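# Replace full sharps bin and stow it in tote

## Task

The sharps container sitting in the wall bracket is full. Take it out, put the empty container from the shelved bench into the bracket in its place, and place the full container inside the tote on the cart. The cart and the stool may be moved. When finished, release everything and drive away from it. The robot must not tip over or be left leaning; either one means failure.

## Robot and tools

ROBOT. A Hello Robot Stretch 4 with a single arm: an omni-wheel base, a lift riding up a mast, an arm that telescopes straight forward, a wrist with yaw, pitch and roll, and a two-finger gripper. It stands about 1.6 m tall, and the edge of its base lies within 0.23 m of the base origin. Four cameras ride on the robot: head_camera (top of mast, facing forward and down; turn the base to aim it), head_left_camera and head_right_camera (fisheyes on either side, angled more steeply down, showing base and arm), and wrist_camera (behind the fingers, looking along them, fingertips near the bottom of its image).

FRAMES. Base frame: origin on the floor below the base centre, x forward, y left, z up. hand_pose is reported in this frame and marks a point between the open fingertips; with all wrist joints at 0 its axes line up with the base axes. Its printed position may be somewhat off. The odometry frame is wherever the base frame was when the scene began.

execute_actions. Argument "actions": a list holding one action, or empty to just fetch state and images. Optional "cameras": a list of names from head_camera, head_left_camera, head_right_camera, wrist_camera, all; omitted, null or ["all"] gives every camera, [] gives none; an unknown name rejects the call. An action contains "base", "joints" or both, plus optional "pace" and "contact_limits"; alternatively it is just {"end_of_arm": "enable_torque"}, which re-powers wrist or gripper motors that shut off, leaving them holding in place. Motions within one action begin together and may finish separately.
- "base": exactly one key, each a relative move from where the base last reported itself: translate_m (metres, forward positive, -2 to 2, no turning), strafe_m (metres sideways, left positive, -2 to 2), rotate_rad (radians in place, counter-clockwise seen from above positive, -3.2 to 3.2).
- "joints": absolute targets keyed by name: lift_m 0 to 1.2 m; arm_m 0 to 0.55 m extension; wrist_yaw_rad -1.134 to 4.276 (0 points forward, positive turns left, 3.14 tucked back, past 3.4 the arm may block it); wrist_pitch_rad -1.117 to 4.259 (0 level, 1.57 pointing down); wrist_roll_rad -1.117 to 4.259 (0 puts the fingers level side by side; positive turns the gripper clockwise viewed from behind); gripper_m -0.038 to 0.141 m, the fingertip gap, negative values press the tips together. Done tolerances: lift and arm ±0.004, yaw and roll ±0.02, pitch ±0.05, gripper ±0.004. An out-of-range joint target is clipped and played with a note; any other bad value or unknown key rejects the call with no motion. Omitted joints or base may still be driving toward an earlier target without the status showing it.
- "pace": "slow", "default", "fast" or "max"; base speeds 0.1/0.3/0.4/0.6 m/s and turning 1/2/3/4 rad/s respectively, further limited once the lift is above 0.2 (down to 0.3 m/s and 1 rad/s at 1.2). Wrist speed is fixed.
- "contact_limits": {"arm_m": value}, 0 gentlest to 0.75 firmest, default 0.5; the arm stops on contact beyond it.
One action runs at most 15 s. A stop reported in one result cancels the remaining execute_actions, wait and finished_scene calls in that reply.

wait: "seconds" 0 to 10; commands nothing and returns the same report as an empty action.
zoom_image: "camera" plus "region" [x0, y0, x1, y1] in pixels from the top-left, at most 504 by 504, on that camera's latest full image.
read_manual: optional "section" ("licences"); gives URDF licence texts only.
finished_scene: "scene" integer 1 to 2; closes the current scene irreversibly after the last command settles and reports success. Make sure the result is final and stable first.

RESULTS. base_status and joint_status tell how each commanded motion ended: done (for the base, wheels turned the full amount even if slipping), off_target (resting away from target, possibly still pushing), contact_stop_at_<key> (hit something; that part goes slack, lift may sag, wheels may coast), limit_stop_at_<name>, time_out, torque_fault (a wrist motor overloaded and went limp until enable_torque). limit_stop_at_tilt means a lean above 6 degrees; lift, arm and wheels go slack until it eases. limit_stop_at_own_body means a joint nearly hit the robot; move it back away; likely with pitch below -0.2 combined with roll below -0.4 or above 4. on_its_own lists things not commanded this call; "held at" there is the held target, not the position. lidar_m: 12 distances in metres, 30-degree sectors starting straight ahead and going counter-clockwise (4th left, 7th behind, 10th right); "-" is nothing seen or closer than 0.25 m; blind to clear objects and thin legs, sees from about 0.15 m up. wrist_depth_mm: 7x7 grid of median depths, 100 to 2000 mm. base_odometry counts wheel turns; a gap over about 0.1 rad between turned_by_wheels and turned_by_imu signals a bump or slip. base_tilt in degrees (forward, right positive) with a fixed bias up to 1.5. motor_effort: percent of max, peak in brackets, noisy; a rest effort outside its normal band implies load or pushing. Gripper reading and done do not confirm a grasp; a firm squeeze shows in gripper effort.

HANDLING. Grip by commanding a gap smaller than the object; tighter pulls it toward the wrist. If fingertips jam on a surface, raise the lift. To unfold at the start, send lift_m 0.4 with wrist_yaw_rad 0. Do not drive or turn carrying over 1 kg with arm_m above 0.2, especially at fast paces; avoid steady heavy pushes with the gripper high. Over about 2 kg in a level gripper faults the wrist. Avoid dropping, slamming or hard hits, and leave nothing falling. The scene keeps running while you compose replies, so keep them brief.

Each tool is called after ">>>" as name(argument=value, ...), one argument or row to a line, values as JSON.

## Session

>>> execute_actions(
  actions=[],
)

Scene clock: 0.00 s.
base_odometry: x=+0.000 y=+0.000 heading=+0.000 (m, m, rad; odometry frame)
turned_by_wheels: +0.000 (rad since the last result)
turned_by_imu: +0.000 (rad since the last result)
base_tilt: forward=-0.2 right=-0.8 (deg)
lidar_m: 1.73 1.59 1.55 1.35 2.26 2.23 2.49 1.56 1.54 1.68 1.65 1.60
base_status: not commanded
joint_positions: lift_m=+0.273 arm_m=+0.001 wrist_yaw_rad=+3.212 wrist_pitch_rad=+0.015 wrist_roll_rad=+0.017 gripper_m=+0.057
joint_status: not commanded
motor_effort: lift_m=+20 arm_m=+0 wrist_yaw_rad=+2 wrist_pitch_rad=-6 wrist_roll_rad=+2 gripper_m=-3 wheel_0=-1 wheel_1=+0 wheel_2=+0 (%)
hand_pose: x=-0.1225 y=+0.0670 z=+0.4470 quat_wxyz=(-0.035, -0.008, +0.008, +0.999) (m; base frame)
wrist_depth_mm: - - 140 - - - - / - - 138 - - - 1983 / - 106 138 - - - 1983 / - 122 138 - - - 1983 / 208 - - - - - 1921 / 212 1808 200 1921 214 - 1808 / 213 1160 1182 146 1160 1255 1308
pictures: head_camera, head_left_camera, head_right_camera, wrist_camera
Images, in order (width x height): head_camera 420x560, head_left_camera 420x672, head_right_camera 420x672, wrist_camera 616x392.

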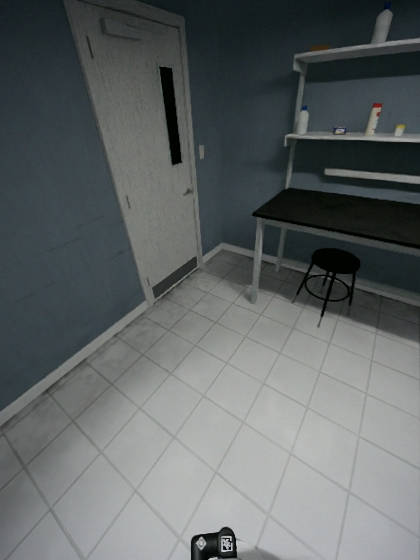

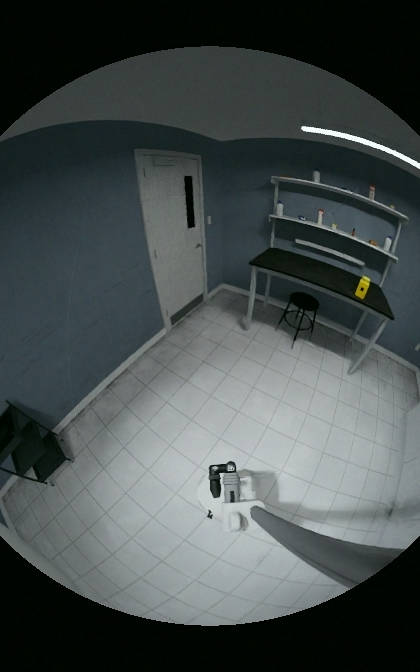

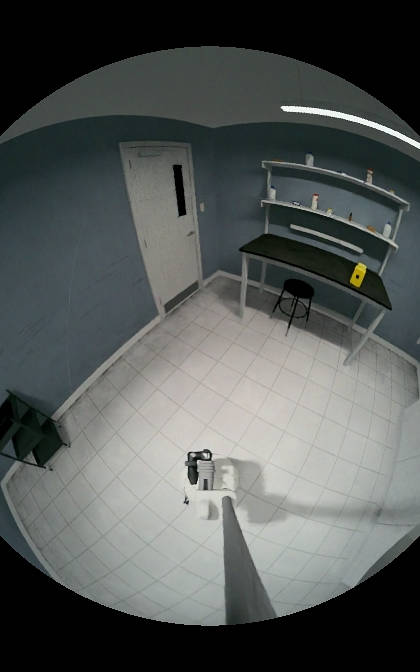

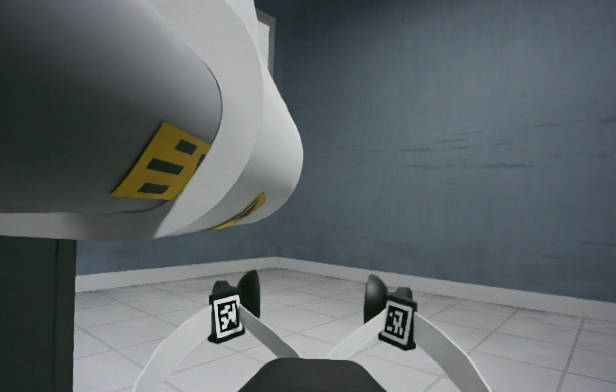

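>>> zoom_image(
  camera="head_right_camera",
  region=[260, 180, 420, 400],
)

>>> zoom_image(
  camera="head_left_camera",
  region=[0, 340, 140, 540],
)

Region (260, 180, 420, 400) of head_right_camera's 420x672 image, scaled by 2.291, with more detail than that image has; it fills the left 367 columns of this view, and the rest is white.

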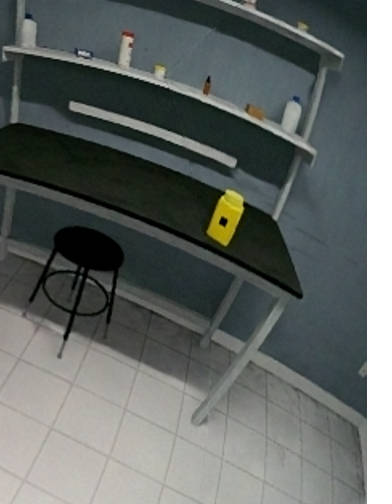

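Region (0, 340, 140, 540) of head_left_camera's 420x672 image, scaled by 2.520, with more detail than that image has; it fills the left 353 columns of this view, and the rest is white.

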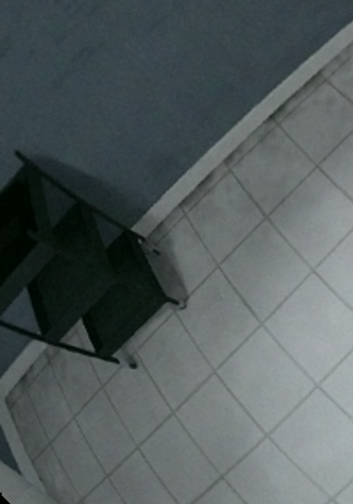

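>>> execute_actions(
  actions=[
    {"base": {"rotate_rad": 2.2}, "joints": {"lift_m": 0.4, "wrist_yaw_rad": 0}, "pace": "fast"},
  ],
)

Scene clock: 10.50 s.
base_odometry: x=+0.000 y=+0.000 heading=+2.200 (m, m, rad; odometry frame)
turned_by_wheels: +2.200 (rad since the last result)
turned_by_imu: +2.229 (rad since the last result)
base_tilt: forward=-0.2 right=-0.7 (deg)
lidar_m: 2.24 2.30 2.60 1.55 1.53 1.71 1.65 1.61 1.89 1.57 1.55 1.37
base_status: done
joint_positions: lift_m=+0.400 arm_m=+0.001 wrist_yaw_rad=+0.000 wrist_pitch_rad=+0.015 wrist_roll_rad=+0.017 gripper_m=+0.057
joint_status: all done
motor_effort: lift_m=+22(24) arm_m=+0(0) wrist_yaw_rad=-1(4) wrist_pitch_rad=-7(8) wrist_roll_rad=+3(2) gripper_m=-2(1) wheel_0=-1(9) wheel_1=-1(5) wheel_2=+0(10) (%)
hand_pose: x=+0.4599 y=-0.0873 z=+0.5735 quat_wxyz=(+1.000, +0.008, +0.008, +0.000) (m; base frame)
wrist_depth_mm: 1808 1921 - - - 1921 1499 / 1808 1983 - - - 1921 1464 / 1808 1921 - - - 1921 1464 / 1808 1921 - - - 1863 1182 / 1808 1921 - - - 1863 1366 / 1756 1863 201 - 213 1808 1366 / 1430 1430 1464 146 1430 1229 1229
pictures: head_camera, head_left_camera, head_right_camera, wrist_camera
Images, in order (width x height): head_camera 420x560, head_left_camera 420x672, head_right_camera 420x672, wrist_camera 616x392.

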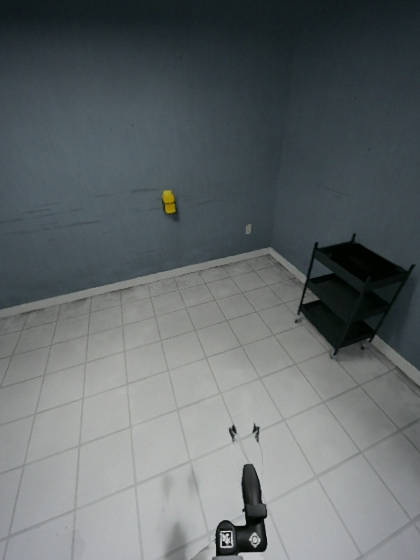

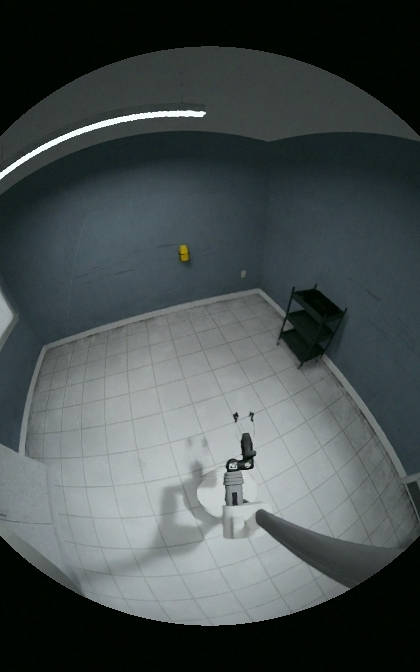

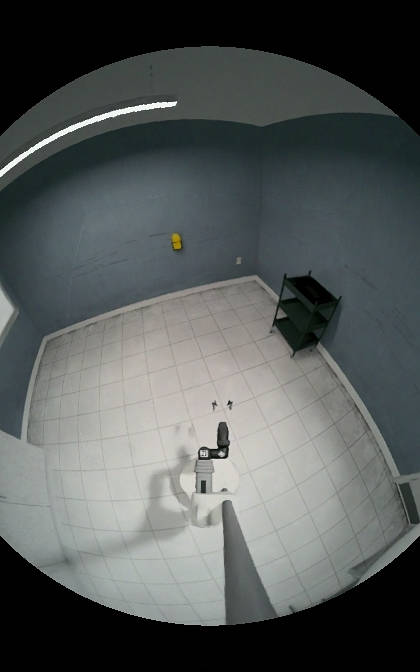

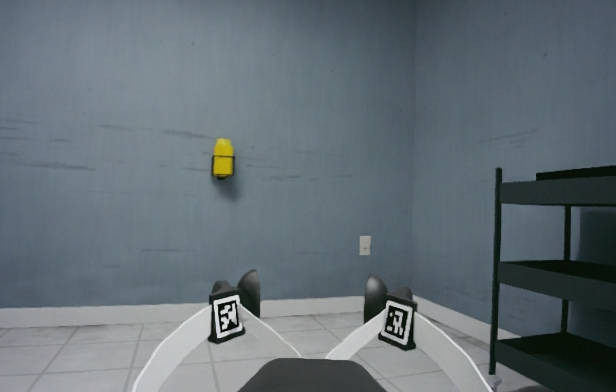

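>>> zoom_image(
  camera="wrist_camera",
  region=[180, 120, 270, 200],
)

>>> zoom_image(
  camera="head_camera",
  region=[130, 170, 210, 240],
)

>>> zoom_image(
  camera="head_camera",
  region=[280, 220, 420, 370],
)

Region (180, 120, 270, 200) of wrist_camera's 616x392 image, scaled by 5.600.

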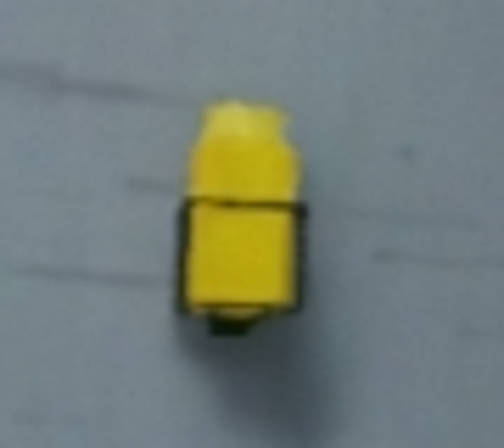

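Region (130, 170, 210, 240) of head_camera's 420x560 image, scaled by 6.300, with more detail than that image has; it fills the top 441 rows of this view, and the rest is white.

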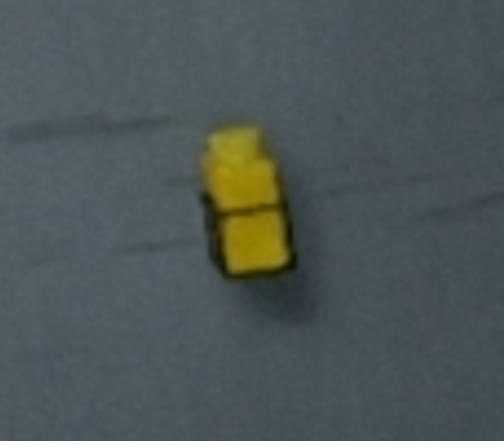

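Region (280, 220, 420, 370) of head_camera's 420x560 image, scaled by 3.360, with more detail than that image has; it fills the left 470 columns of this view, and the rest is white.

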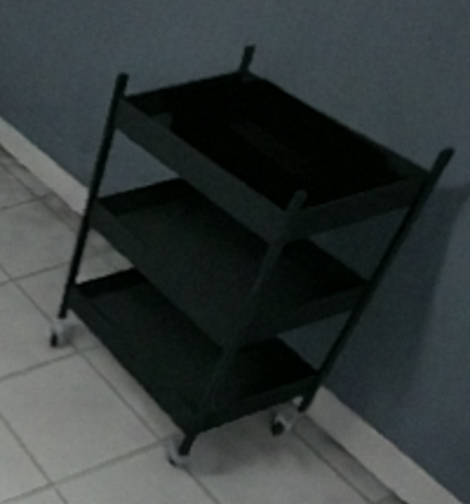

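>>> execute_actions(
  actions=[
    {"base": {"translate_m": 1.15}, "joints": {"lift_m": 0.72, "gripper_m": 0.141, "wrist_pitch_rad": 0.0, "wrist_roll_rad": 0.0}, "pace": "fast"},
  ],
  cameras=[],
)

>>> execute_actions(
  actions=[
    {"base": {"rotate_rad": 0.42}, "pace": "fast"},
  ],
)

Scene clock: 86.27 s.
base_odometry: x=-0.677 y=+0.930 heading=+2.200 (m, m, rad; odometry frame)
turned_by_wheels: +0.000 (rad since the last result)
turned_by_imu: +0.003 (rad since the last result)
base_tilt: forward=-0.1 right=-0.8 (deg)
lidar_m: 1.23 1.11 1.35 2.20 2.03 2.13 2.82 2.70 1.44 0.80 0.75 1.33
base_status: done
joint_positions: lift_m=+0.720 arm_m=+0.001 wrist_yaw_rad=+0.000 wrist_pitch_rad=+0.003 wrist_roll_rad=+0.000 gripper_m=+0.141
joint_status: all done
motor_effort: lift_m=+22(22) arm_m=+0(0) wrist_yaw_rad=+0(0) wrist_pitch_rad=-6(11) wrist_roll_rad=+1(2) gripper_m=+0(2) wheel_0=-1(6) wheel_1=-1(4) wheel_2=+2(13) (%)
hand_pose: x=+0.4599 y=-0.0874 z=+0.8973 quat_wxyz=(+1.000, +0.000, +0.001, +0.000) (m; base frame)
wrist_depth_mm: 891 960 1025 1118 1205 1281 1138 / 904 960 1042 1098 1205 1281 1138 / 904 960 1042 1098 1182 1281 1118 / 904 946 1025 1118 1205 1281 1098 / 891 960 1008 1118 1182 1255 1098 / 891 210 1008 1098 1160 213 1078 / 891 946 1008 147 1182 1255 1060
pictures: none
No camera images: the call's "cameras" was empty. Leave "cameras" out to get every camera's image.

Scene clock: 87.37 s.
base_odometry: x=-0.677 y=+0.930 heading=+2.620 (m, m, rad; odometry frame)
turned_by_wheels: +0.420 (rad since the last result)
turned_by_imu: +0.426 (rad since the last result)
base_tilt: forward=-0.2 right=-0.7 (deg)
lidar_m: 1.11 1.31 1.94 2.04 2.06 2.83 2.78 1.58 0.78 0.78 1.28 1.24
base_status: done
joint_positions: lift_m=+0.720 arm_m=+0.001 wrist_yaw_rad=+0.000 wrist_pitch_rad=+0.003 wrist_roll_rad=+0.000 gripper_m=+0.141
joint_status: not commanded
motor_effort: lift_m=+22(22) arm_m=+0(0) wrist_yaw_rad=+1(1) wrist_pitch_rad=-8(8) wrist_roll_rad=+2(1) gripper_m=+1(0) wheel_0=+1(5) wheel_1=+1(7) wheel_2=+0(9) (%)
hand_pose: x=+0.4599 y=-0.0874 z=+0.8973 quat_wxyz=(+1.000, +0.000, +0.001, +0.000) (m; base frame)
wrist_depth_mm: 1098 1060 1042 1008 991 976 960 / 1078 1078 1042 1008 1008 976 960 / 1098 1060 1025 1025 976 960 946 / 1078 1078 1042 991 976 960 946 / 1060 1042 1025 991 976 960 931 / 1060 211 1008 991 960 213 931 / 1060 1025 1008 148 960 946 931
pictures: head_camera, head_left_camera, head_right_camera, wrist_camera
Images, in order (width x height): head_camera 420x560, head_left_camera 420x672, head_right_camera 420x672, wrist_camera 616x392.

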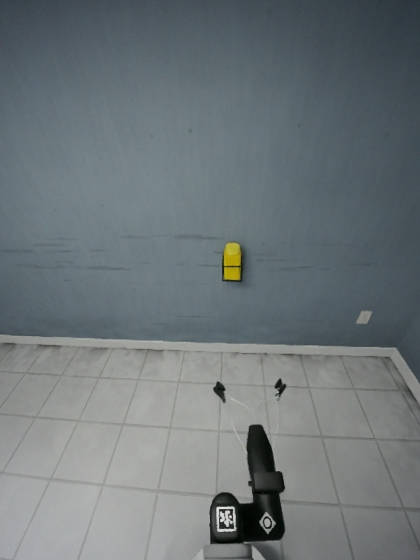

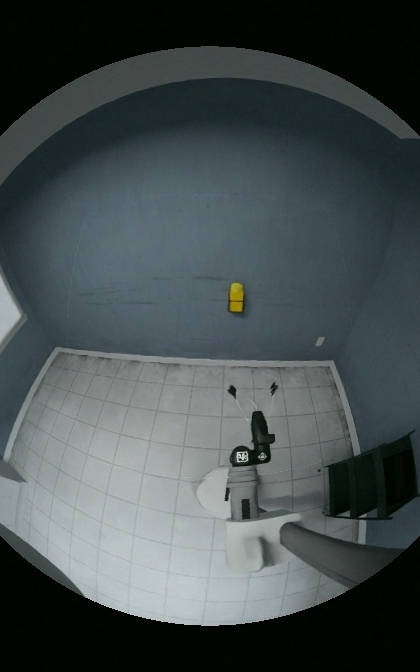

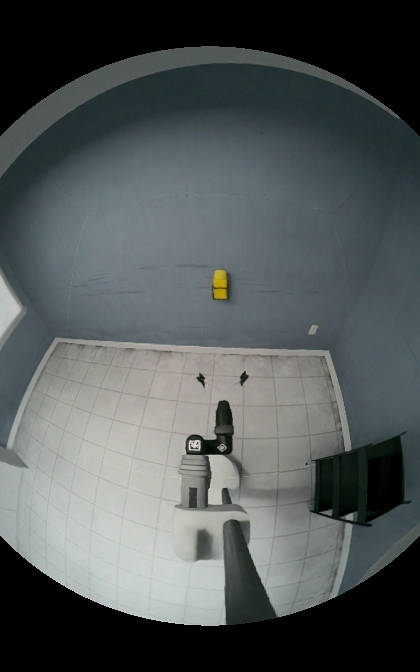

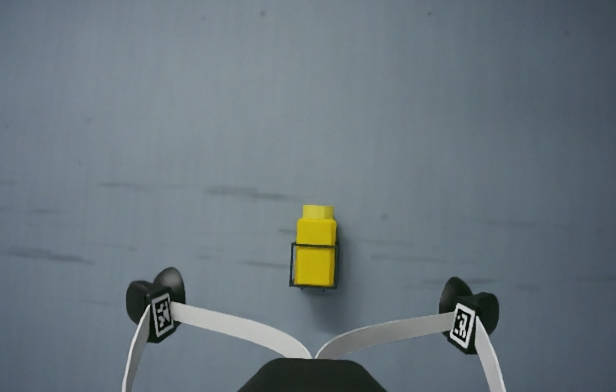

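>>> execute_actions(
  actions=[
    {"base": {"rotate_rad": -0.09}, "pace": "fast"},
  ],
  cameras=[],
)

>>> execute_actions(
  actions=[
    {"base": {"strafe_m": 0.085}, "pace": "fast"},
  ],
  cameras=[],
)

>>> execute_actions(
  actions=[
    {"base": {"translate_m": 0.45}, "pace": "fast"},
  ],
)

Scene clock: 121.40 s.
base_odometry: x=-0.677 y=+0.930 heading=+2.530 (m, m, rad; odometry frame)
turned_by_wheels: -0.090 (rad since the last result)
turned_by_imu: -0.090 (rad since the last result)
base_tilt: forward=-0.1 right=-0.7 (deg)
lidar_m: 1.12 1.28 1.73 2.38 2.04 2.78 3.46 1.71 0.81 0.77 1.26 1.27
base_status: done
joint_positions: lift_m=+0.720 arm_m=+0.001 wrist_yaw_rad=+0.000 wrist_pitch_rad=+0.003 wrist_roll_rad=+0.000 gripper_m=+0.141
joint_status: not commanded
motor_effort: lift_m=+22(22) arm_m=+0(0) wrist_yaw_rad=+1(1) wrist_pitch_rad=-7(8) wrist_roll_rad=+1(2) gripper_m=+0(1) wheel_0=+2(3) wheel_1=+2(5) wheel_2=+0(7) (%)
hand_pose: x=+0.4599 y=-0.0874 z=+0.8973 quat_wxyz=(+1.000, +0.000, +0.001, +0.000) (m; base frame)
wrist_depth_mm: 1025 1025 1025 1025 1008 1025 1025 / 1008 1025 1008 1008 1025 1008 1008 / 1025 1008 1008 1008 991 1025 1008 / 1025 1008 1008 1025 1008 1008 991 / 991 1008 991 1008 991 1008 991 / 991 211 1008 1008 991 213 991 / 1008 991 991 147 976 991 991
pictures: none
No camera images: the call's "cameras" was empty. Leave "cameras" out to get every camera's image.

Scene clock: 122.57 s.
base_odometry: x=-0.726 y=+0.860 heading=+2.530 (m, m, rad; odometry frame)
turned_by_wheels: +0.000 (rad since the last result)
turned_by_imu: +0.000 (rad since the last result)
base_tilt: forward=-0.2 right=-0.8 (deg)
lidar_m: 1.11 1.28 1.77 2.36 1.94 2.68 3.45 1.84 0.90 0.85 1.31 1.25
base_status: done
joint_positions: lift_m=+0.720 arm_m=+0.001 wrist_yaw_rad=+0.000 wrist_pitch_rad=+0.003 wrist_roll_rad=+0.000 gripper_m=+0.141
joint_status: not commanded
motor_effort: lift_m=+22(22) arm_m=+0(0) wrist_yaw_rad=+2(1) wrist_pitch_rad=-8(7) wrist_roll_rad=+2(1) gripper_m=+0(1) wheel_0=+0(9) wheel_1=-2(11) wheel_2=+0(0) (%)
hand_pose: x=+0.4599 y=-0.0874 z=+0.8973 quat_wxyz=(+1.000, +0.000, +0.001, +0.000) (m; base frame)
wrist_depth_mm: 1042 1025 1025 1042 1025 1025 1025 / 1008 1025 1008 1025 1008 1025 1008 / 1008 1008 1008 1025 1008 1008 1008 / 1025 1025 1008 1008 1008 1008 1008 / 1008 1008 991 991 991 991 1008 / 991 211 991 991 991 213 991 / 991 991 991 147 976 976 991
pictures: none
No camera images: the call's "cameras" was empty. Leave "cameras" out to get every camera's image.

Scene clock: 125.07 s.
base_odometry: x=-1.094 y=+1.119 heading=+2.530 (m, m, rad; odometry frame)
turned_by_wheels: +0.000 (rad since the last result)
turned_by_imu: +0.001 (rad since the last result)
base_tilt: forward=-0.2 right=-0.8 (deg)
lidar_m: 0.67 0.80 1.10 2.41 2.12 2.64 3.96 1.81 0.93 1.26 1.10 0.79
base_status: done
joint_positions: lift_m=+0.720 arm_m=+0.001 wrist_yaw_rad=+0.000 wrist_pitch_rad=+0.003 wrist_roll_rad=+0.000 gripper_m=+0.141
joint_status: not commanded
motor_effort: lift_m=+22(22) arm_m=+0(0) wrist_yaw_rad=+2(2) wrist_pitch_rad=-8(7) wrist_roll_rad=+2(1) gripper_m=+0(2) wheel_0=-1(6) wheel_1=+1(7) wheel_2=+2(14) (%)
hand_pose: x=+0.4599 y=-0.0874 z=+0.8973 quat_wxyz=(+1.000, +0.000, +0.001, +0.000) (m; base frame)
wrist_depth_mm: 574 574 574 569 569 569 569 / 569 569 569 569 569 564 569 / 569 564 564 564 564 559 564 / 564 564 564 559 564 559 559 / 559 559 564 455 559 559 554 / 554 210 554 452 549 213 554 / 554 554 554 147 554 554 554
pictures: head_camera, head_left_camera, head_right_camera, wrist_camera
Images, in order (width x height): head_camera 420x560, head_left_camera 420x672, head_right_camera 420x672, wrist_camera 616x392.

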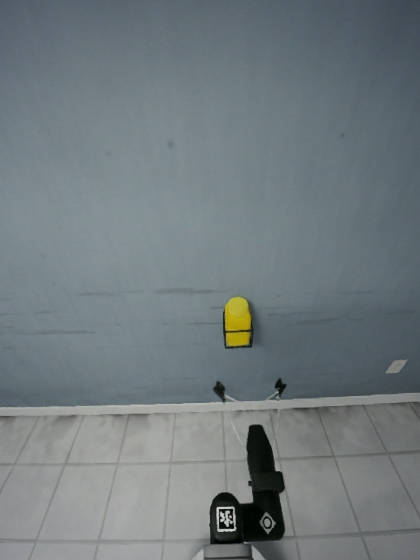

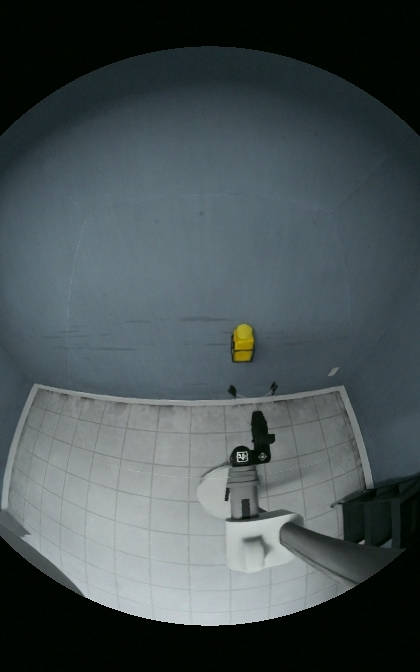

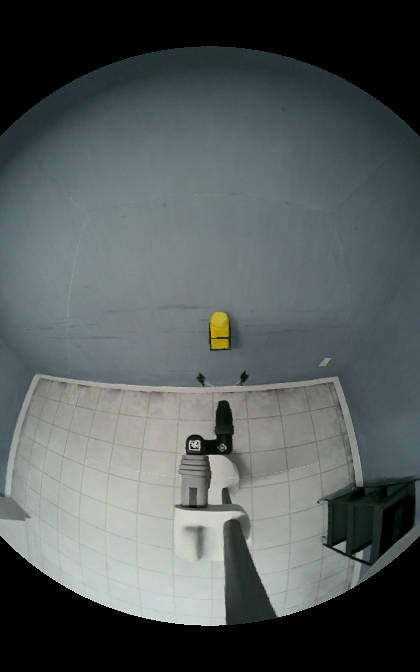

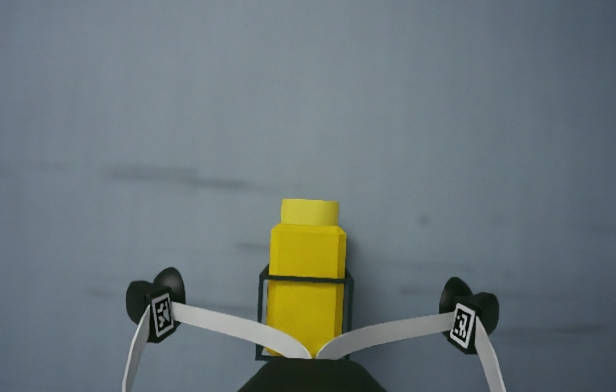

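>>> zoom_image(
  camera="wrist_camera",
  region=[110, 180, 510, 392],
)

>>> zoom_image(
  camera="head_camera",
  region=[190, 280, 310, 420],
)

Region (110, 180, 510, 392) of wrist_camera's 616x392 image, scaled by 1.260; it fills the top 267 rows of this view, and the rest is white.

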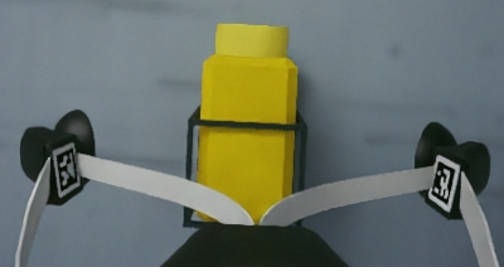

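Region (190, 280, 310, 420) of head_camera's 420x560 image, scaled by 3.600, with more detail than that image has; it fills the left 432 columns of this view, and the rest is white.

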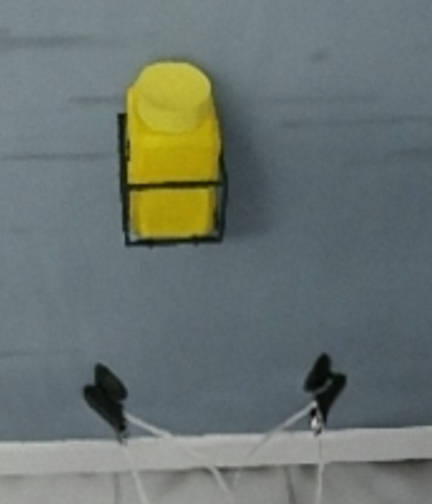

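>>> zoom_image(
  camera="head_right_camera",
  region=[300, 440, 420, 600],
)

Region (300, 440, 420, 600) of head_right_camera's 420x672 image, scaled by 3.150, with more detail than that image has; it fills the left 378 columns of this view, and the rest is white.

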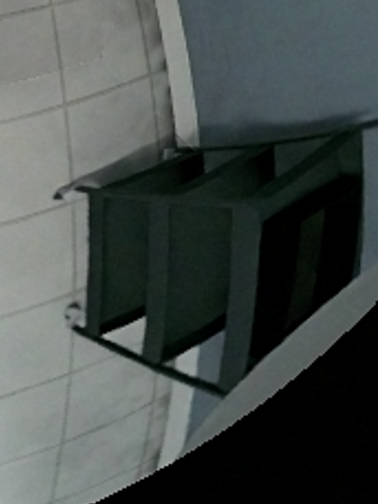

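>>> execute_actions(
  actions=[
    {"base": {"translate_m": 0.15}, "joints": {"lift_m": 0.82, "wrist_pitch_rad": 0.35}, "pace": "fast"},
  ],
  cameras=["head_camera", "wrist_camera"],
)

Scene clock: 173.70 s.
base_odometry: x=-1.217 y=+1.205 heading=+2.530 (m, m, rad; odometry frame)
turned_by_wheels: +0.000 (rad since the last result)
turned_by_imu: +0.001 (rad since the last result)
base_tilt: forward=-0.2 right=-0.7 (deg)
lidar_m: 0.51 0.62 0.89 2.40 2.25 2.64 - 1.24 1.00 1.27 0.89 0.64
base_status: done
joint_positions: lift_m=+0.820 arm_m=+0.001 wrist_yaw_rad=+0.000 wrist_pitch_rad=+0.352 wrist_roll_rad=+0.000 gripper_m=+0.141
joint_status: all done
motor_effort: lift_m=+22(26) arm_m=+0(0) wrist_yaw_rad=+1(2) wrist_pitch_rad=-6(9) wrist_roll_rad=+2(1) gripper_m=+0(2) wheel_0=-1(5) wheel_1=+0(6) wheel_2=+1(10) (%)
hand_pose: x=+0.4422 y=-0.0874 z=+0.8985 quat_wxyz=(+0.985, +0.000, +0.175, +0.000) (m; base frame)
wrist_depth_mm: 370 368 370 366 364 362 364 / 389 387 384 382 379 377 375 / 404 402 402 392 397 394 394 / 427 424 418 312 415 415 413 / 445 442 436 324 433 433 433 / 473 211 342 338 452 213 455 / 492 488 492 148 480 477 477
pictures: head_camera, wrist_camera
Images, in order (width x height): head_camera 420x560, wrist_camera 616x392.

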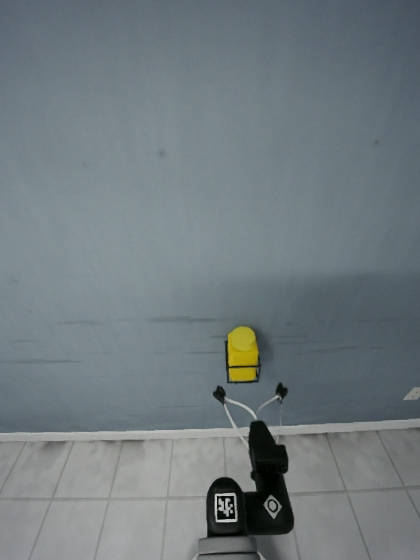

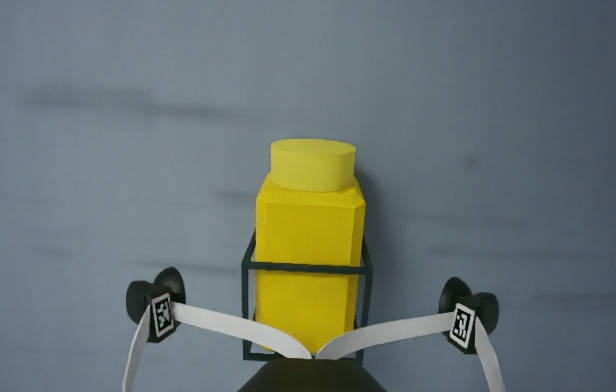

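>>> execute_actions(
  actions=[
    {"joints": {"arm_m": 0.148}, "contact_limits": {"arm_m": 0.2}},
  ],
  cameras=["head_camera", "wrist_camera"],
)

Scene clock: 195.40 s.
base_odometry: x=-1.217 y=+1.205 heading=+2.530 (m, m, rad; odometry frame)
turned_by_wheels: +0.000 (rad since the last result)
turned_by_imu: +0.001 (rad since the last result)
base_tilt: forward=-0.1 right=-0.7 (deg)
lidar_m: 0.50 0.66 0.90 2.42 2.21 2.64 - 1.22 0.99 1.25 0.89 0.64
base_status: not commanded
joint_positions: lift_m=+0.820 arm_m=+0.146 wrist_yaw_rad=+0.000 wrist_pitch_rad=+0.352 wrist_roll_rad=+0.000 gripper_m=+0.141
joint_status: all done
motor_effort: lift_m=+23(22) arm_m=+10(10) wrist_yaw_rad=+1(1) wrist_pitch_rad=-7(7) wrist_roll_rad=+1(2) gripper_m=-2(1) wheel_0=-1(1) wheel_1=+0(0) wheel_2=+1(1) (%)
contact_limits: arm_m 0.2
hand_pose: x=+0.5879 y=-0.0874 z=+0.8984 quat_wxyz=(+0.985, +0.000, +0.175, +0.000) (m; base frame)
wrist_depth_mm: 236 235 233 233 231 231 231 / 246 245 244 243 241 241 239 / 257 255 255 252 252 250 250 / 271 268 265 200 260 263 262 / 283 281 276 178 271 274 274 / 298 210 178 174 180 220 290 / 315 312 193 148 213 303 303
pictures: head_camera, wrist_camera
Images, in order (width x height): head_camera 420x560, wrist_camera 616x392.

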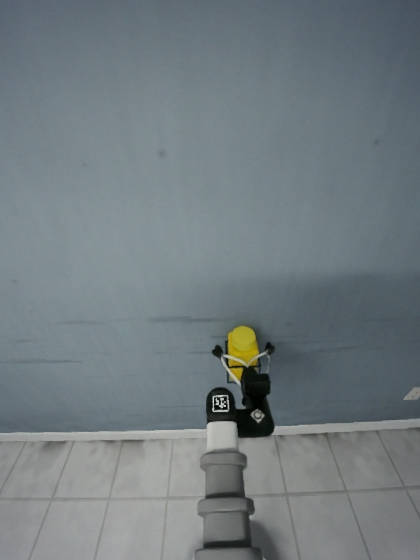

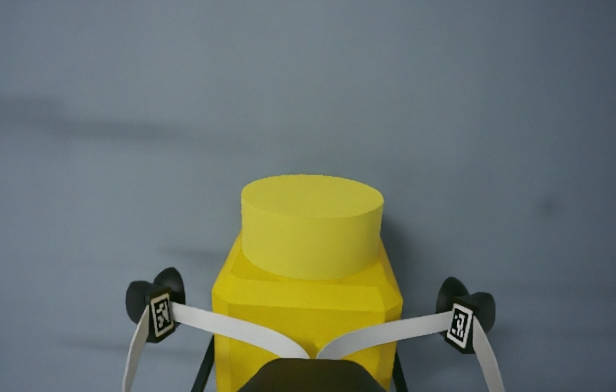

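>>> zoom_image(
  camera="head_camera",
  region=[200, 315, 290, 405],
)

>>> zoom_image(
  camera="wrist_camera",
  region=[110, 160, 510, 392],
)

Region (200, 315, 290, 405) of head_camera's 420x560 image, scaled by 5.600, with more detail than that image has.

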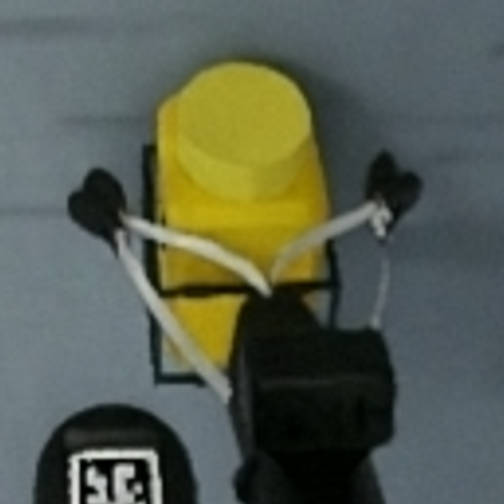

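Region (110, 160, 510, 392) of wrist_camera's 616x392 image, scaled by 1.260; it fills the top 292 rows of this view, and the rest is white.

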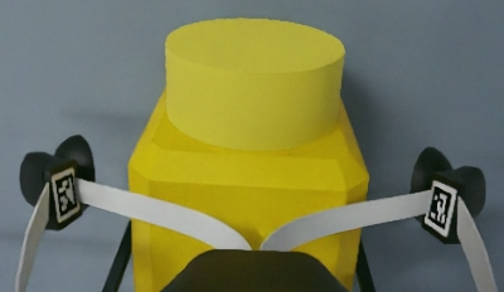

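>>> execute_actions(
  actions=[
    {"joints": {"gripper_m": 0.04}},
  ],
  cameras=["head_camera", "wrist_camera"],
)

Scene clock: 211.73 s.
base_odometry: x=-1.217 y=+1.205 heading=+2.531 (m, m, rad; odometry frame)
turned_by_wheels: +0.000 (rad since the last result)
turned_by_imu: +0.001 (rad since the last result)
base_tilt: forward=-0.1 right=-0.8 (deg)
lidar_m: 0.53 0.62 0.90 2.40 2.21 2.63 - 1.23 0.98 1.27 0.91 0.65
base_status: not commanded
joint_positions: lift_m=+0.820 arm_m=+0.148 wrist_yaw_rad=+0.010 wrist_pitch_rad=+0.347 wrist_roll_rad=+0.000 gripper_m=+0.041
joint_status: all done
on_its_own: wrist_yaw_rad is at rest, and its effort (-28) is outside its rest range (-13 to +13)
motor_effort: lift_m=+22(23) arm_m=+1(10) wrist_yaw_rad=-28(27) wrist_pitch_rad=+10(11) wrist_roll_rad=+2(1) gripper_m=-27(28) wheel_0=-2(3) wheel_1=+0(0) wheel_2=+7(7) (%)
hand_pose: x=+0.5910 y=-0.0848 z=+0.9000 quat_wxyz=(+0.985, -0.001, +0.172, +0.005) (m; base frame)
wrist_depth_mm: 234 233 230 229 228 226 224 / 245 242 240 239 237 236 233 / 255 254 251 249 248 245 243 / 267 265 260 183 254 257 255 / 279 278 273 160 207 270 266 / 296 289 169 162 165 278 279 / 312 303 183 163 164 177 293
pictures: head_camera, wrist_camera
Images, in order (width x height): head_camera 420x560, wrist_camera 616x392.

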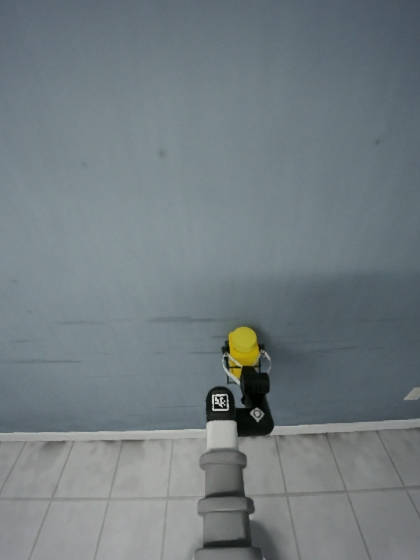

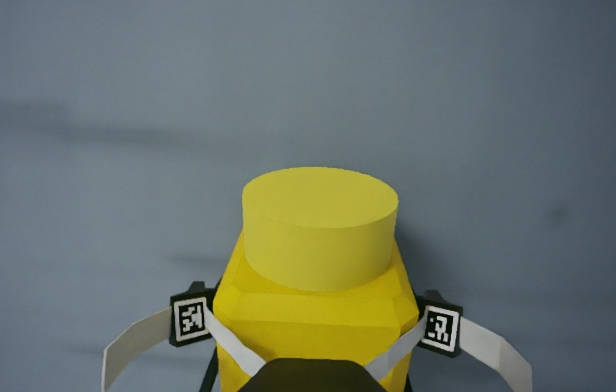

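>>> execute_actions(
  actions=[
    {"joints": {"arm_m": 0.158}, "pace": "slow"},
  ],
  cameras=["head_camera", "wrist_camera"],
)

Scene clock: 221.30 s.
base_odometry: x=-1.217 y=+1.205 heading=+2.530 (m, m, rad; odometry frame)
turned_by_wheels: +0.000 (rad since the last result)
turned_by_imu: +0.000 (rad since the last result)
base_tilt: forward=-0.2 right=-0.7 (deg)
lidar_m: 0.53 0.66 0.89 2.40 2.23 2.64 - 1.24 0.98 1.27 0.90 0.65
base_status: not commanded
joint_positions: lift_m=+0.820 arm_m=+0.156 wrist_yaw_rad=+0.001 wrist_pitch_rad=+0.357 wrist_roll_rad=+0.000 gripper_m=+0.040
joint_status: all done
motor_effort: lift_m=+22(22) arm_m=+10(10) wrist_yaw_rad=-2(26) wrist_pitch_rad=-21(22) wrist_roll_rad=+2(2) gripper_m=-19(29) wheel_0=-2(2) wheel_1=+0(0) wheel_2=+3(7) (%)
hand_pose: x=+0.5975 y=-0.0873 z=+0.8970 quat_wxyz=(+0.984, +0.000, +0.178, +0.000) (m; base frame)
wrist_depth_mm: 226 225 224 223 222 220 220 / 236 236 235 233 231 230 229 / 247 246 245 243 243 240 240 / 259 258 255 183 250 252 251 / 273 272 265 160 215 265 264 / 287 283 167 160 165 276 278 / 304 300 179 161 163 177 293
pictures: head_camera, wrist_camera
Images, in order (width x height): head_camera 420x560, wrist_camera 616x392.

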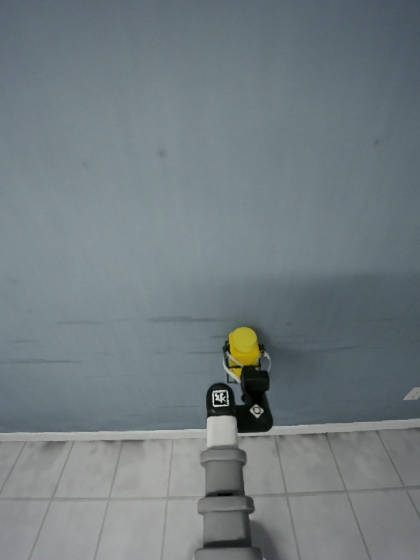

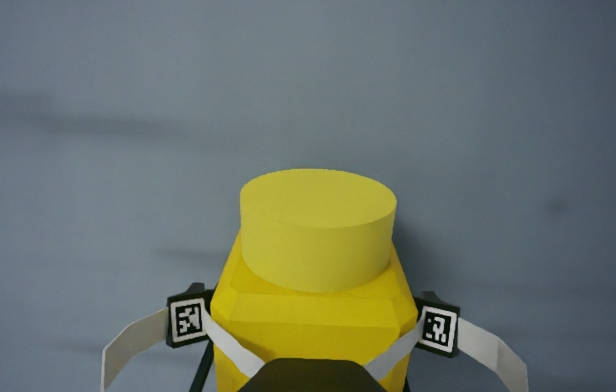

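>>> execute_actions(
  actions=[
    {"joints": {"lift_m": 0.86}, "pace": "slow"},
  ],
  cameras=["head_camera", "wrist_camera"],
)

Scene clock: 226.87 s.
base_odometry: x=-1.217 y=+1.205 heading=+2.530 (m, m, rad; odometry frame)
turned_by_wheels: +0.000 (rad since the last result)
turned_by_imu: +0.001 (rad since the last result)
base_tilt: forward=-0.2 right=-0.7 (deg)
lidar_m: 0.52 0.64 0.91 2.42 2.24 2.60 - 1.25 0.97 1.26 0.91 0.63
base_status: not commanded
joint_positions: lift_m=+0.860 arm_m=+0.156 wrist_yaw_rad=+0.000 wrist_pitch_rad=+0.359 wrist_roll_rad=+0.000 gripper_m=+0.040
joint_status: all done
on_its_own: wrist_pitch_rad is at rest, and its effort (-26) is outside its rest range (-23 to +23)
motor_effort: lift_m=+25(25) arm_m=+10(10) wrist_yaw_rad=+1(0) wrist_pitch_rad=-26(26) wrist_roll_rad=+2(2) gripper_m=-21(21) wheel_0=-2(2) wheel_1=+0(0) wheel_2=+2(3) (%)
hand_pose: x=+0.5973 y=-0.0875 z=+0.9364 quat_wxyz=(+0.984, +0.000, +0.179, +0.000) (m; base frame)
wrist_depth_mm: 226 224 224 223 221 221 220 / 236 236 235 233 232 230 229 / 247 246 245 243 242 241 240 / 259 259 255 183 250 253 251 / 274 272 265 160 215 266 265 / 289 283 167 160 165 277 278 / 306 301 179 162 163 177 293
pictures: head_camera, wrist_camera
Images, in order (width x height): head_camera 420x560, wrist_camera 616x392.

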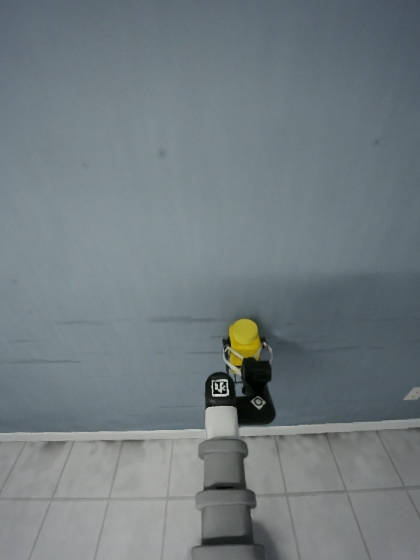

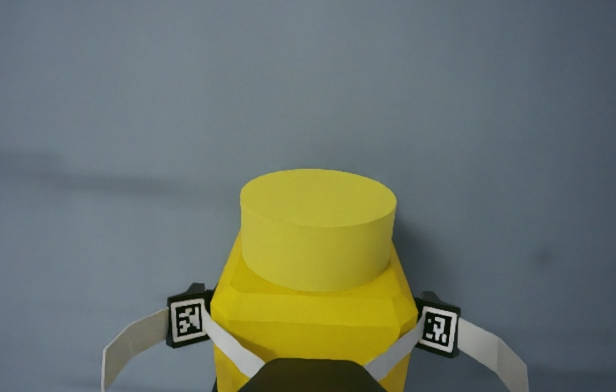

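>>> execute_actions(
  actions=[
    {"joints": {"lift_m": 0.97}},
  ],
  cameras=["wrist_camera"],
)

>>> execute_actions(
  actions=[
    {"joints": {"arm_m": 0.0}},
  ],
)

Scene clock: 232.57 s.
base_odometry: x=-1.217 y=+1.205 heading=+2.530 (m, m, rad; odometry frame)
turned_by_wheels: +0.000 (rad since the last result)
turned_by_imu: +0.001 (rad since the last result)
base_tilt: forward=-0.2 right=-0.7 (deg)
lidar_m: 0.53 0.63 0.88 2.38 2.24 2.65 - 1.23 0.99 1.27 0.91 0.64
base_status: not commanded
joint_positions: lift_m=+0.970 arm_m=+0.156 wrist_yaw_rad=+0.000 wrist_pitch_rad=+0.358 wrist_roll_rad=+0.000 gripper_m=+0.040
joint_status: all done
motor_effort: lift_m=+25(26) arm_m=+9(10) wrist_yaw_rad=+1(2) wrist_pitch_rad=-23(29) wrist_roll_rad=+3(2) gripper_m=-20(22) wheel_0=-2(2) wheel_1=+0(0) wheel_2=+2(2) (%)
hand_pose: x=+0.5974 y=-0.0875 z=+1.0466 quat_wxyz=(+0.984, +0.000, +0.178, +0.000) (m; base frame)
wrist_depth_mm: 226 225 224 223 222 221 220 / 236 235 234 233 231 230 229 / 247 246 245 244 242 241 240 / 259 258 254 183 249 253 251 / 273 273 265 161 262 265 265 / 289 283 167 160 164 277 278 / 306 301 179 161 167 177 293
pictures: wrist_camera
Images, in order (width x height): wrist_camera 616x392.

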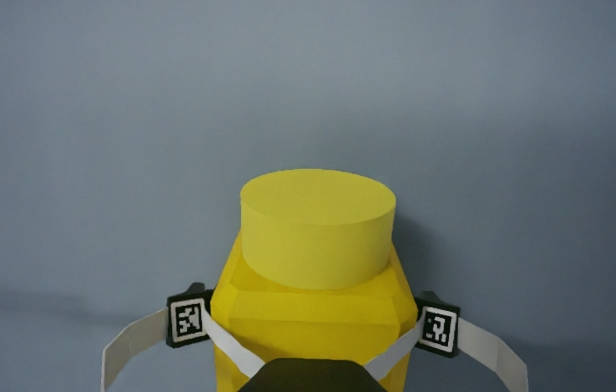

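Scene clock: 234.10 s.
base_odometry: x=-1.217 y=+1.205 heading=+2.530 (m, m, rad; odometry frame)
turned_by_wheels: +0.000 (rad since the last result)
turned_by_imu: +0.000 (rad since the last result)
base_tilt: forward=-0.2 right=-0.8 (deg)
lidar_m: 0.36 0.65 0.92 2.40 2.23 2.64 - 1.22 0.98 1.27 0.92 0.66
base_status: not commanded
joint_positions: lift_m=+0.970 arm_m=+0.002 wrist_yaw_rad=+0.000 wrist_pitch_rad=+0.358 wrist_roll_rad=+0.000 gripper_m=+0.040
joint_status: all done
motor_effort: lift_m=+25(25) arm_m=-9(11) wrist_yaw_rad=+3(0) wrist_pitch_rad=-23(24) wrist_roll_rad=+2(3) gripper_m=-24(18) wheel_0=-3(2) wheel_1=+0(0) wheel_2=+1(2) (%)
hand_pose: x=+0.4432 y=-0.0875 z=+1.0466 quat_wxyz=(+0.984, +0.000, +0.178, +0.000) (m; base frame)
wrist_depth_mm: 368 368 366 366 364 362 359 / 387 382 379 379 377 377 373 / 404 402 399 397 397 394 392 / 424 421 418 183 407 413 413 / 449 445 433 160 424 436 433 / 473 462 166 160 165 455 455 / 500 492 179 162 167 176 477
pictures: head_camera, head_left_camera, head_right_camera, wrist_camera
Images, in order (width x height): head_camera 420x560, head_left_camera 420x672, head_right_camera 420x672, wrist_camera 616x392.

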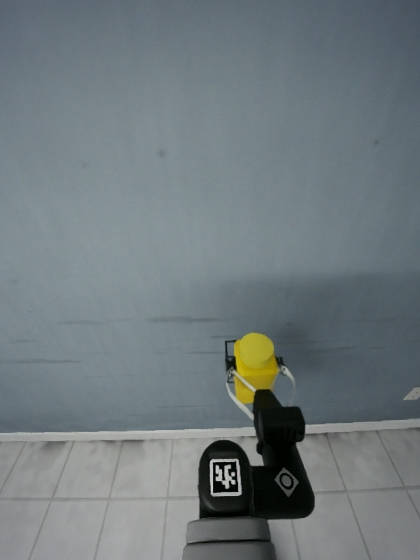

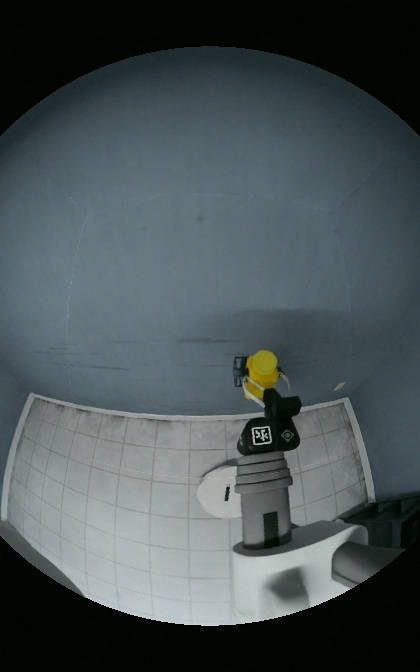

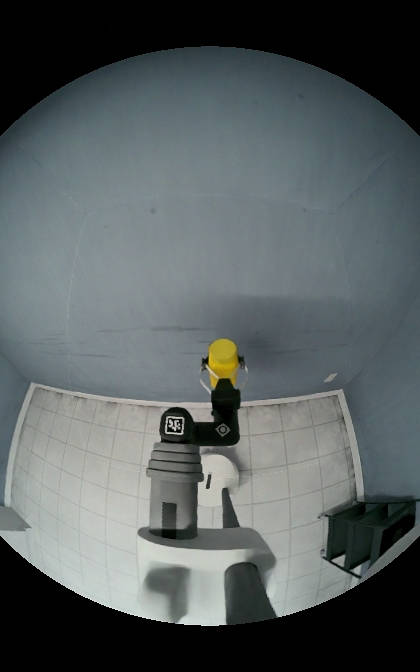

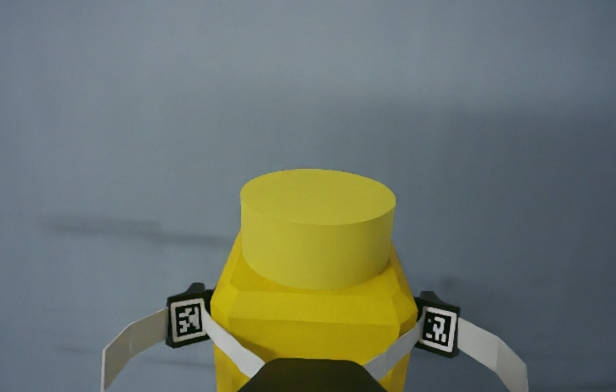

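>>> execute_actions(
  actions=[
    {"base": {"translate_m": -0.665}, "pace": "fast"},
  ],
  cameras=[],
)

>>> execute_actions(
  actions=[
    {"base": {"rotate_rad": -1.555}},
  ],
)

Scene clock: 255.30 s.
base_odometry: x=-0.672 y=+0.823 heading=+2.530 (m, m, rad; odometry frame)
turned_by_wheels: +0.000 (rad since the last result)
turned_by_imu: +0.001 (rad since the last result)
base_tilt: forward=-0.1 right=-0.8 (deg)
lidar_m: 0.36 1.36 1.85 2.22 1.92 2.66 3.38 1.85 0.90 0.85 1.30 1.33
base_status: done
joint_positions: lift_m=+0.970 arm_m=+0.002 wrist_yaw_rad=+0.000 wrist_pitch_rad=+0.358 wrist_roll_rad=+0.000 gripper_m=+0.040
joint_status: not commanded
motor_effort: lift_m=+25(25) arm_m=-9(9) wrist_yaw_rad=+1(3) wrist_pitch_rad=-23(23) wrist_roll_rad=+2(2) gripper_m=-22(20) wheel_0=+1(6) wheel_1=+0(7) wheel_2=-2(8) (%)
hand_pose: x=+0.4432 y=-0.0875 z=+1.0466 quat_wxyz=(+0.984, +0.000, +0.178, +0.000) (m; base frame)
wrist_depth_mm: 976 991 960 960 960 960 946 / 1008 1025 1008 1025 1008 1008 991 / 1078 1078 1042 1060 1060 1042 1042 / 1138 1138 1098 183 1078 1078 1098 / 1205 1160 1138 160 1118 1138 1160 / 1255 1229 167 160 164 1205 1205 / 1336 1308 179 162 167 177 1281
pictures: none
No camera images: the call's "cameras" was empty. Leave "cameras" out to get every camera's image.

Scene clock: 257.50 s.
base_odometry: x=-0.672 y=+0.823 heading=+0.976 (m, m, rad; odometry frame)
turned_by_wheels: -1.555 (rad since the last result)
turned_by_imu: -1.574 (rad since the last result)
base_tilt: forward=-0.3 right=-0.7 (deg)
lidar_m: 0.36 1.34 1.31 1.18 1.36 1.88 2.14 1.91 2.67 2.64 1.78 0.88
base_status: done
joint_positions: lift_m=+0.970 arm_m=+0.002 wrist_yaw_rad=+0.000 wrist_pitch_rad=+0.358 wrist_roll_rad=+0.000 gripper_m=+0.040
joint_status: not commanded
on_its_own: wrist_pitch_rad is at rest, and its effort (-24) is outside its rest range (-23 to +23)
motor_effort: lift_m=+25(25) arm_m=-9(9) wrist_yaw_rad=+1(2) wrist_pitch_rad=-24(24) wrist_roll_rad=+2(2) gripper_m=-19(22) wheel_0=+1(6) wheel_1=+2(6) wheel_2=+0(8) (%)
hand_pose: x=+0.4432 y=-0.0875 z=+1.0466 quat_wxyz=(+0.984, +0.000, +0.178, +0.000) (m; base frame)
wrist_depth_mm: 991 960 976 976 946 946 946 / 1042 1008 1008 991 991 976 976 / 1078 1060 1060 1060 1042 1025 1025 / 1138 1098 1118 183 1060 1098 1060 / 1205 1160 1008 160 1118 1138 1118 / 1281 1229 166 160 165 1160 1160 / 1308 1308 179 162 167 177 1229
pictures: head_camera, head_left_camera, head_right_camera, wrist_camera
Images, in order (width x height): head_camera 420x560, head_left_camera 420x672, head_right_camera 420x672, wrist_camera 616x392.

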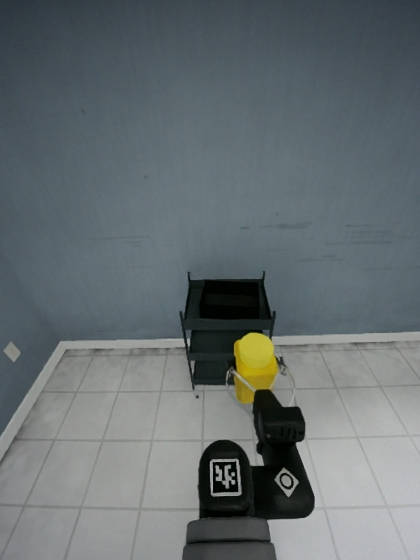

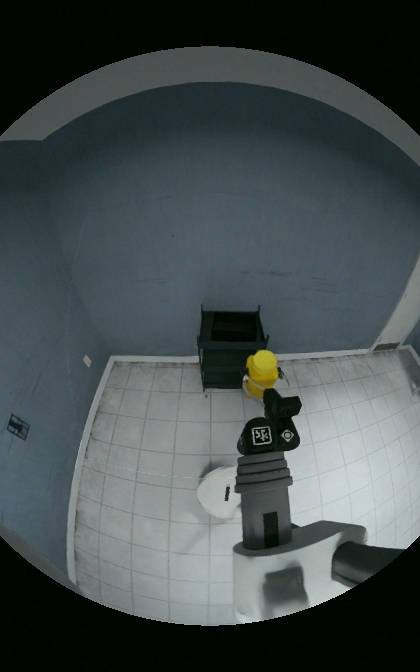

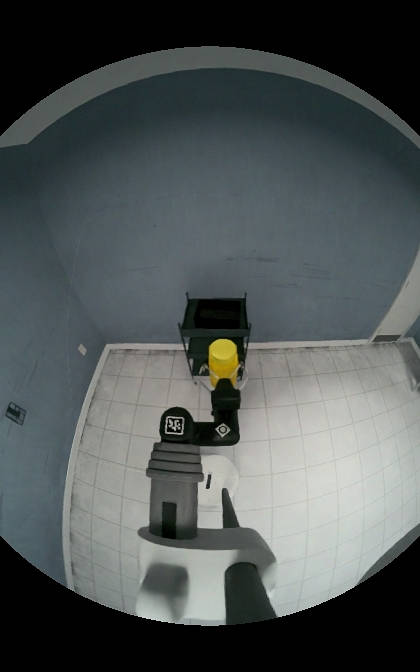

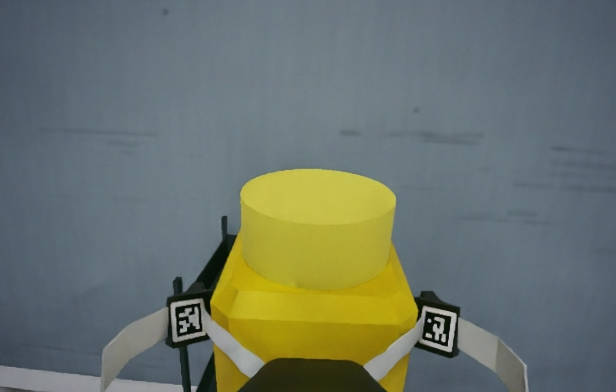

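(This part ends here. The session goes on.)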